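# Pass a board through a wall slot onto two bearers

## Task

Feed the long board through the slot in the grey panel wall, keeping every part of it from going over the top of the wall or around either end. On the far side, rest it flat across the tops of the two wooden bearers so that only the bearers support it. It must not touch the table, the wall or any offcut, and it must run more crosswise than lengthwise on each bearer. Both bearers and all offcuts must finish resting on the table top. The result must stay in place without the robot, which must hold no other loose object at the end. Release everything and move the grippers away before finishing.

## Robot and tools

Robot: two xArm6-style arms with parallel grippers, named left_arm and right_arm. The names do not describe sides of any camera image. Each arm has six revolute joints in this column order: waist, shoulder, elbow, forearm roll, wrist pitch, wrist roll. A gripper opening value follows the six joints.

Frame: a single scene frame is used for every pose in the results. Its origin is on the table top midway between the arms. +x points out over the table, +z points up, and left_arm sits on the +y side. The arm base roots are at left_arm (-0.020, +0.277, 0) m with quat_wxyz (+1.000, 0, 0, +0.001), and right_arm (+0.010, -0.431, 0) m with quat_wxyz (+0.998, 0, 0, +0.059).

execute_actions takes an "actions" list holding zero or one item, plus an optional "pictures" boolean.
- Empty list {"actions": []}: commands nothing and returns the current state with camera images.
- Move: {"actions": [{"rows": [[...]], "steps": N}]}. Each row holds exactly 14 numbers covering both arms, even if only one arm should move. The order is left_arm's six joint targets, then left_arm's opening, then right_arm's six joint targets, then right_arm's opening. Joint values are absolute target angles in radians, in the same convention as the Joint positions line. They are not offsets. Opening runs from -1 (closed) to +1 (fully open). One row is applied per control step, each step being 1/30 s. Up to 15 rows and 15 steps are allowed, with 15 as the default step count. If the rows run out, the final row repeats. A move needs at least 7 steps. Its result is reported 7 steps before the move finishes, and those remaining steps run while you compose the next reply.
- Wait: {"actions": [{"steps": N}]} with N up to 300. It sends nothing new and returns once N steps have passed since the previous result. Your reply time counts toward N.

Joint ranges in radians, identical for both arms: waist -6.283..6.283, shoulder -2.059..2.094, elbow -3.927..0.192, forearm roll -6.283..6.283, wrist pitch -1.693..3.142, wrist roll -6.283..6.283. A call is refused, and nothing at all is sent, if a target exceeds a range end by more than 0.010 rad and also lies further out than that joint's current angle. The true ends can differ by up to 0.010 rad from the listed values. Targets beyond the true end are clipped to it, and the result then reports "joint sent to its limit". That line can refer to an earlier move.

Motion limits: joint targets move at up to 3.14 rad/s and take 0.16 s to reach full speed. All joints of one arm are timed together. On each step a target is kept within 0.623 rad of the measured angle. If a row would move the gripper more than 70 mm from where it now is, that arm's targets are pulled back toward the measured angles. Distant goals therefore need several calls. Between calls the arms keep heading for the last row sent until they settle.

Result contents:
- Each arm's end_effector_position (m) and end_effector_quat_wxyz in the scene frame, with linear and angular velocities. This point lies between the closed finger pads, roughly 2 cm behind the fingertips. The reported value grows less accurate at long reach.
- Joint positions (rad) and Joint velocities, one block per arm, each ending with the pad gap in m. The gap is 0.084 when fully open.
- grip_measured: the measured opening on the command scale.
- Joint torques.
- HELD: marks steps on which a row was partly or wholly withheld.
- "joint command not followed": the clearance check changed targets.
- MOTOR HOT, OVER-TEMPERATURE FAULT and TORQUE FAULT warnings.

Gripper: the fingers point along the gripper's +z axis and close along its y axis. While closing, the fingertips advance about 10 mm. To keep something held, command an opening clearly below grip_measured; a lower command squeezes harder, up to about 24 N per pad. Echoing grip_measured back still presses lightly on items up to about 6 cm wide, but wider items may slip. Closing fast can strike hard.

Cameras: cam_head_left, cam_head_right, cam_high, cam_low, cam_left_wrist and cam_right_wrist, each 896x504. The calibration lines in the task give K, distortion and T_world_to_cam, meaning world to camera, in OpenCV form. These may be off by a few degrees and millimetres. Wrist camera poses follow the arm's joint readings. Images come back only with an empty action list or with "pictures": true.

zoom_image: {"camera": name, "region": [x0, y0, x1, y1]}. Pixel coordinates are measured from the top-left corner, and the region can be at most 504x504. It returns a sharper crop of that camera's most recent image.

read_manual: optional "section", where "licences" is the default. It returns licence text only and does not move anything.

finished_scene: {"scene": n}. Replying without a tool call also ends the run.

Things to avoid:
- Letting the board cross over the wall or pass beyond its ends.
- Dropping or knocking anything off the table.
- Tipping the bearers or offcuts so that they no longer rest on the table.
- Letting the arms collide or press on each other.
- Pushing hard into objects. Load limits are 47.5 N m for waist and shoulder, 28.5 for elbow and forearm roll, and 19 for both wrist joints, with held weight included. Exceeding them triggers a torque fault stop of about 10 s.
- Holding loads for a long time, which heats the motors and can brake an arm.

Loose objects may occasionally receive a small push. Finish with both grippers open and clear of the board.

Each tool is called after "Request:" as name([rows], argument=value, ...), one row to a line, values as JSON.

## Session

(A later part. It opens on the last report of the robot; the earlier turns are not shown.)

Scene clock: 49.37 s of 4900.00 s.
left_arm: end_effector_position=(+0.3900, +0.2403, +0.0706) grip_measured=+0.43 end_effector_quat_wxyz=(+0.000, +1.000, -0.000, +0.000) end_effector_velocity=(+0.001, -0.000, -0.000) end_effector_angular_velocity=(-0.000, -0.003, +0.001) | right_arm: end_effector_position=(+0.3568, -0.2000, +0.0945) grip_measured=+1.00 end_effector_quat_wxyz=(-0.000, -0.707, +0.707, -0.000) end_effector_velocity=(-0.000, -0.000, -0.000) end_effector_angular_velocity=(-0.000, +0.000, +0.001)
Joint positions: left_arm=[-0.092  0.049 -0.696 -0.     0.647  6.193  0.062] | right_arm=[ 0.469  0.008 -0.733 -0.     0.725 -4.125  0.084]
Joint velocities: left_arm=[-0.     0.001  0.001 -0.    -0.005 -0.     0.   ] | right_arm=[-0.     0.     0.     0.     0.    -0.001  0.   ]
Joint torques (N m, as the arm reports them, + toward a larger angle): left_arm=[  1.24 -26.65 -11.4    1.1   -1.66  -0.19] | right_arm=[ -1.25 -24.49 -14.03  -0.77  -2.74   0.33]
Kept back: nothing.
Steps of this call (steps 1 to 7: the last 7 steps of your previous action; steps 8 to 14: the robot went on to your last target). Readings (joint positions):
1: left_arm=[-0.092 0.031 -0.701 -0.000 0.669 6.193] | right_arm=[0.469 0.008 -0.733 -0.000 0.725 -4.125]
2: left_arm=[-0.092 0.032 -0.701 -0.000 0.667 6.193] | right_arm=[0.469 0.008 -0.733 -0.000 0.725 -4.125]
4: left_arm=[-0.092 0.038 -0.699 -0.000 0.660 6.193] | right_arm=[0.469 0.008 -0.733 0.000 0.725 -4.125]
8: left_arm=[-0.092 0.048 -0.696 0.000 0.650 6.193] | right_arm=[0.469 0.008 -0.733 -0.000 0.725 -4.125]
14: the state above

Just touching. Two more mm, then release.

Request:
execute_actions([
  {"rows":[[-0.092,0.054,-0.6948,0,0.6408,6.1932,-1,0.4693,0.0081,-0.7328,0,0.7247,-4.1251,1]],"steps":15},
])

Request:
execute_actions([
  {"rows":[[-0.092,0.054,-0.6948,0,0.6408,6.1932,0.2,0.4693,0.0081,-0.7328,0,0.7247,-4.1251,1],[-0.092,0.054,-0.6948,0,0.6408,6.1932,0.4,0.4693,0.0081,-0.7328,0,0.7247,-4.1251,1],[-0.092,0.054,-0.6948,0,0.6408,6.1932,0.5,0.4693,0.0081,-0.7328,0,0.7247,-4.1251,1],[-0.092,0.054,-0.6948,0,0.6408,6.1932,0.7,0.4693,0.0081,-0.7328,0,0.7247,-4.1251,1],[-0.092,0.054,-0.6948,0,0.6408,6.1932,1,0.4693,0.0081,-0.7328,0,0.7247,-4.1251,1]],"steps":12},
])

Request:
execute_actions([
  {"rows":[[-0.092,0.0305,-0.7009,0,0.6704,6.1932,1,0.4693,0.0081,-0.7328,0,0.7247,-4.1251,1],[-0.092,-0.0046,-0.7124,0,0.717,6.1932,1,0.4693,0.0081,-0.7328,0,0.7247,-4.1251,1],[-0.092,-0.04,-0.735,0,0.775,6.1932,1,0.4693,0.0081,-0.7328,0,0.7247,-4.1251,1],[-0.092,-0.08,-0.765,0,0.845,6.1932,1,0.4693,0.0081,-0.7328,0,0.7247,-4.1251,1],[-0.092,-0.12,-0.8,0,0.92,6.1932,1,0.4693,0.0081,-0.7328,0,0.7247,-4.1251,1],[-0.092,-0.165,-0.845,0,1.01,6.1932,1,0.4693,0.0081,-0.7328,0,0.7247,-4.1251,1]],"steps":15},
])

Request:
execute_actions([
  {"steps":12},
], pictures=true)

Scene clock: 50.20 s of 4900.00 s.
left_arm: end_effector_position=(+0.3905, +0.2403, +0.0694) grip_measured=+0.43 end_effector_quat_wxyz=(+0.000, +1.000, -0.000, +0.001) end_effector_velocity=(+0.001, -0.000, -0.000) end_effector_angular_velocity=(-0.000, -0.005, -0.000) | right_arm: end_effector_position=(+0.3568, -0.2000, +0.0945) grip_measured=+1.00 end_effector_quat_wxyz=(-0.000, -0.707, +0.707, -0.000) end_effector_velocity=(+0.000, +0.000, +0.000) end_effector_angular_velocity=(+0.001, -0.001, -0.000)
Joint positions: left_arm=[-0.092  0.052 -0.696 -0.     0.642  6.193  0.062] | right_arm=[ 0.469  0.008 -0.733  0.     0.725 -4.125  0.084]
Joint velocities: left_arm=[-0.     0.003 -0.001  0.001 -0.007 -0.     0.   ] | right_arm=[ 0.    -0.001 -0.    -0.    -0.     0.     0.   ]
Joint torques (N m, as the arm reports them, + toward a larger angle): left_arm=[  1.37 -22.92 -10.07   1.38  -2.05  -0.35] | right_arm=[ -1.26 -24.45 -13.99  -0.8   -2.84   0.23]
Steps of this call (steps 1 to 17: the robot went on to your last target; steps 18 to 25: the first 8 steps of this action). Readings (joint positions):
18: left_arm=[-0.092 0.049 -0.696 -0.000 0.646 6.193] | right_arm=[0.469 0.008 -0.733 -0.000 0.725 -4.125]
19: left_arm=[-0.092 0.050 -0.696 -0.000 0.646 6.193] | right_arm=[0.469 0.008 -0.733 -0.000 0.725 -4.125]
21: left_arm=[-0.092 0.052 -0.696 -0.000 0.643 6.193] | right_arm=[0.469 0.008 -0.733 -0.000 0.725 -4.125]
25: the state above

Scene clock: 50.60 s of 4900.00 s.
left_arm: end_effector_position=(+0.3906, +0.2403, +0.0692) grip_measured=+0.48 end_effector_quat_wxyz=(+0.000, +1.000, -0.000, +0.001) end_effector_velocity=(+0.000, +0.002, -0.013) end_effector_angular_velocity=(+0.004, +0.001, -0.001) | right_arm: end_effector_position=(+0.3568, -0.2000, +0.0945) grip_measured=+1.00 end_effector_quat_wxyz=(-0.000, -0.707, +0.707, -0.000) end_effector_velocity=(+0.001, +0.000, +0.001) end_effector_angular_velocity=(+0.001, -0.002, -0.001)
Joint positions: left_arm=[-0.092  0.053 -0.696  0.     0.641  6.193  0.064] | right_arm=[ 0.469  0.008 -0.733  0.     0.725 -4.125  0.084]
Joint velocities: left_arm=[ 0.002  0.032  0.007  0.006 -0.038 -0.002  0.19 ] | right_arm=[-0.001 -0.    -0.002 -0.     0.    -0.    -0.   ]
Joint torques (N m, as the arm reports them, + toward a larger angle): left_arm=[  1.1  -22.35  -9.18   1.18  -0.76  -0.27] | right_arm=[ -1.39 -24.4  -14.07  -0.82  -2.74   0.26]
Steps of this call (steps 1 to 7: the last 7 steps of your previous action; steps 8 to 12: the first 5 steps of this action). Readings (joint positions):
8: left_arm=[-0.092 0.053 -0.696 -0.000 0.641 6.193] | right_arm=[0.469 0.008 -0.733 -0.000 0.725 -4.125]
9: left_arm=[-0.092 0.053 -0.696 -0.000 0.641 6.193] | right_arm=[0.469 0.008 -0.733 -0.000 0.725 -4.125]
11: left_arm=[-0.092 0.053 -0.696 -0.000 0.641 6.193] | right_arm=[0.469 0.008 -0.733 -0.000 0.725 -4.125]
12: the state above

Scene clock: 51.10 s of 4900.00 s.
left_arm: end_effector_position=(+0.3936, +0.2400, +0.1205) grip_measured=+1.00 end_effector_quat_wxyz=(-0.000, +1.000, -0.000, -0.000) end_effector_velocity=(+0.063, -0.006, +0.408) end_effector_angular_velocity=(-0.012, -0.125, +0.002) | right_arm: end_effector_position=(+0.3568, -0.2000, +0.0945) grip_measured=+1.00 end_effector_quat_wxyz=(-0.000, -0.707, +0.707, -0.000) end_effector_velocity=(+0.000, -0.000, -0.000) end_effector_angular_velocity=(-0.000, -0.000, +0.000)
Joint positions: left_arm=[-0.092 -0.051 -0.753  0.     0.805  6.193  0.084] | right_arm=[ 0.469  0.008 -0.733 -0.     0.725 -4.125  0.084]
Joint velocities: left_arm=[ 0.001 -0.677 -0.562 -0.001  1.114 -0.001  0.   ] | right_arm=[-0.     0.001 -0.001 -0.     0.    -0.     0.   ]
Joint torques (N m, as the arm reports them, + toward a larger angle): left_arm=[  1.12 -23.24 -10.81   1.13  -1.17  -0.3 ] | right_arm=[ -1.36 -24.37 -13.91  -0.74  -2.75   0.21]
Steps of this call (steps 1 to 7: the last 7 steps of your previous action; steps 8 to 15: the first 8 steps of this action). Readings (joint positions):
8: left_arm=[-0.092 0.055 -0.695 0.000 0.640 6.193] | right_arm=[0.469 0.008 -0.733 -0.000 0.725 -4.125]
9: left_arm=[-0.092 0.052 -0.695 0.000 0.644 6.193] | right_arm=[0.469 0.008 -0.733 0.000 0.725 -4.125]
11: left_arm=[-0.092 0.034 -0.699 0.000 0.673 6.193] | right_arm=[0.469 0.008 -0.733 0.000 0.725 -4.125]
15: the state above

Scene clock: 51.50 s of 4900.00 s.
left_arm: end_effector_position=(+0.3907, +0.2403, +0.1864) grip_measured=+1.00 end_effector_quat_wxyz=(-0.000, +1.000, -0.000, -0.002) end_effector_velocity=(-0.002, +0.000, +0.006) end_effector_angular_velocity=(+0.001, +0.007, +0.001) | right_arm: end_effector_position=(+0.3568, -0.2000, +0.0945) grip_measured=+1.00 end_effector_quat_wxyz=(-0.000, -0.707, +0.707, -0.000) end_effector_velocity=(+0.000, -0.000, -0.000) end_effector_angular_velocity=(-0.000, +0.000, -0.000)
Joint positions: left_arm=[-0.092 -0.163 -0.842  0.     1.008  6.193  0.084] | right_arm=[ 0.469  0.008 -0.733 -0.     0.725 -4.125  0.084]
Joint velocities: left_arm=[ 0.    -0.008 -0.011  0.     0.026 -0.     0.   ] | right_arm=[-0.001  0.001 -0.    -0.     0.    -0.    -0.   ]
Joint torques (N m, as the arm reports them, + toward a larger angle): left_arm=[  0.97 -23.2  -12.21   1.13  -1.3   -0.14] | right_arm=[ -1.32 -24.51 -13.93  -0.83  -2.72   0.24]
Kept back: nothing.
Steps of this call (steps 1 to 7: the last 7 steps of your previous action; steps 8 to 12: the robot went on to your last target). Readings (joint positions):
1: left_arm=[-0.092 -0.073 -0.772 0.000 0.842 6.193] | right_arm=[0.469 0.008 -0.733 -0.000 0.725 -4.125]
2: left_arm=[-0.092 -0.094 -0.790 -0.000 0.879 6.193] | right_arm=[0.469 0.008 -0.733 -0.000 0.725 -4.125]
4: left_arm=[-0.092 -0.131 -0.820 -0.000 0.944 6.193] | right_arm=[0.469 0.008 -0.733 -0.000 0.725 -4.125]
8: left_arm=[-0.092 -0.161 -0.842 -0.000 0.998 6.193] | right_arm=[0.469 0.008 -0.733 0.000 0.725 -4.125]
12: the state above
camera_calibration (this result's frames):
cam_left_wrist: T_world_to_cam=[[0.00396971, -0.99997, 0.00664959, 0.272579], [-0.999959, -0.00391506, 0.00821155, 0.461952], [-0.00818527, -0.00668191, -0.999944, 0.323377], [0, 0, 0, 1]] pos_world=[0.463497, 0.27654, 0.317754]
cam_right_wrist: T_world_to_cam=[[-0.999913, 0.00973278, -0.00893239, 0.393772], [0.00965915, 0.999919, 0.00824974, 0.26163], [0.00901197, 0.00816274, -0.999926, 0.220234], [0, 0, 0, 1]] pos_world=[0.389226, -0.267239, 0.221577]

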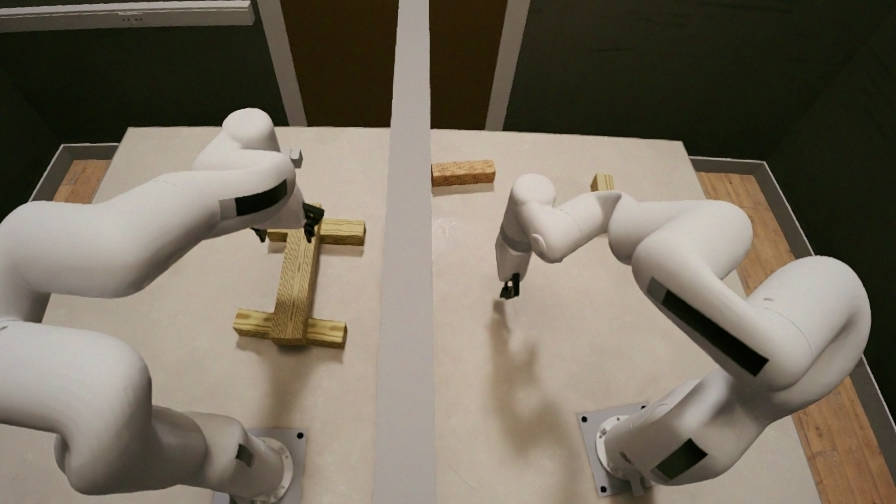

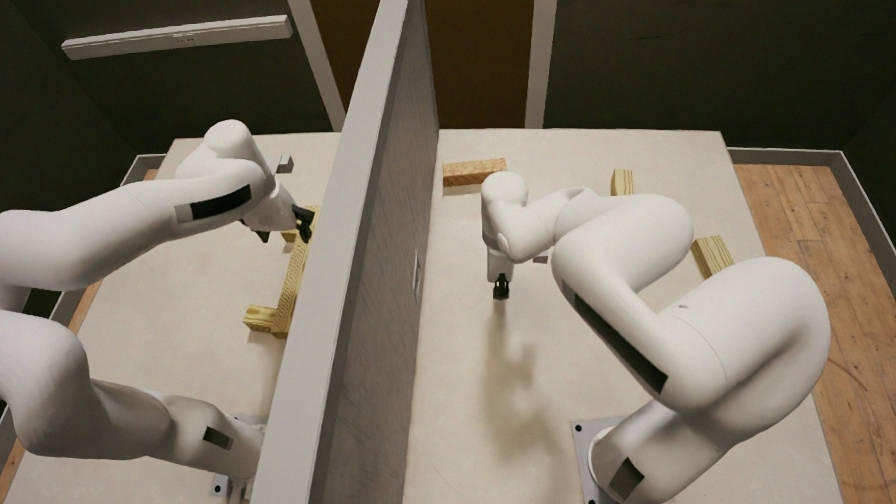

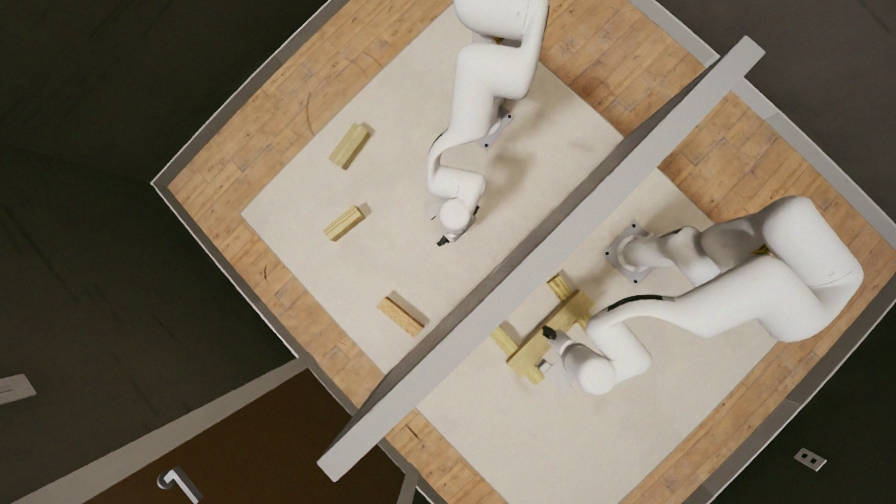

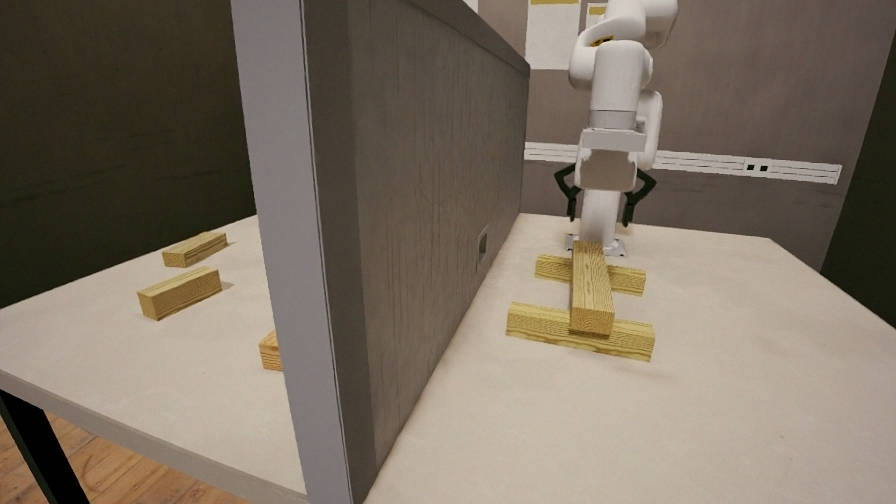

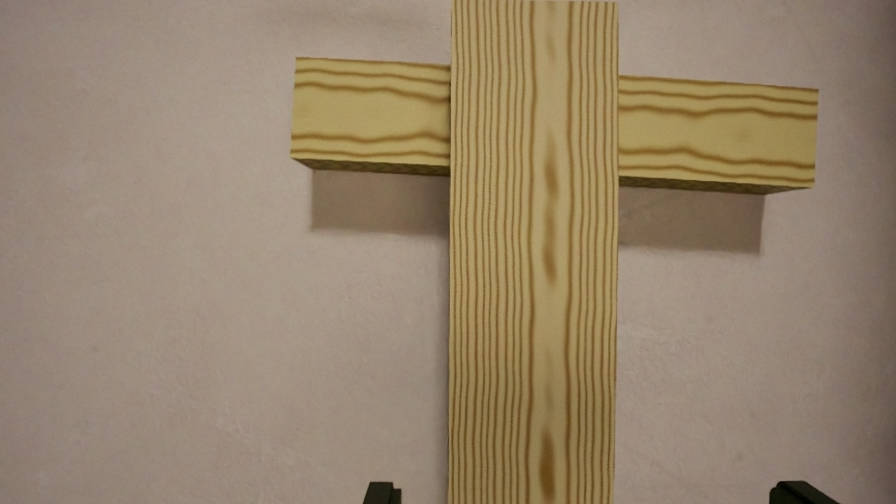

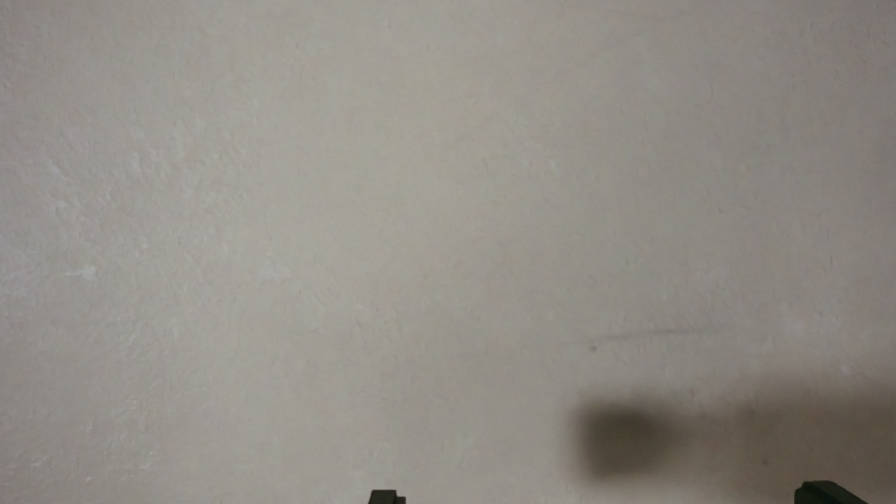

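Request:
finished_scene(scene=2)

The scene is finished: the task was done.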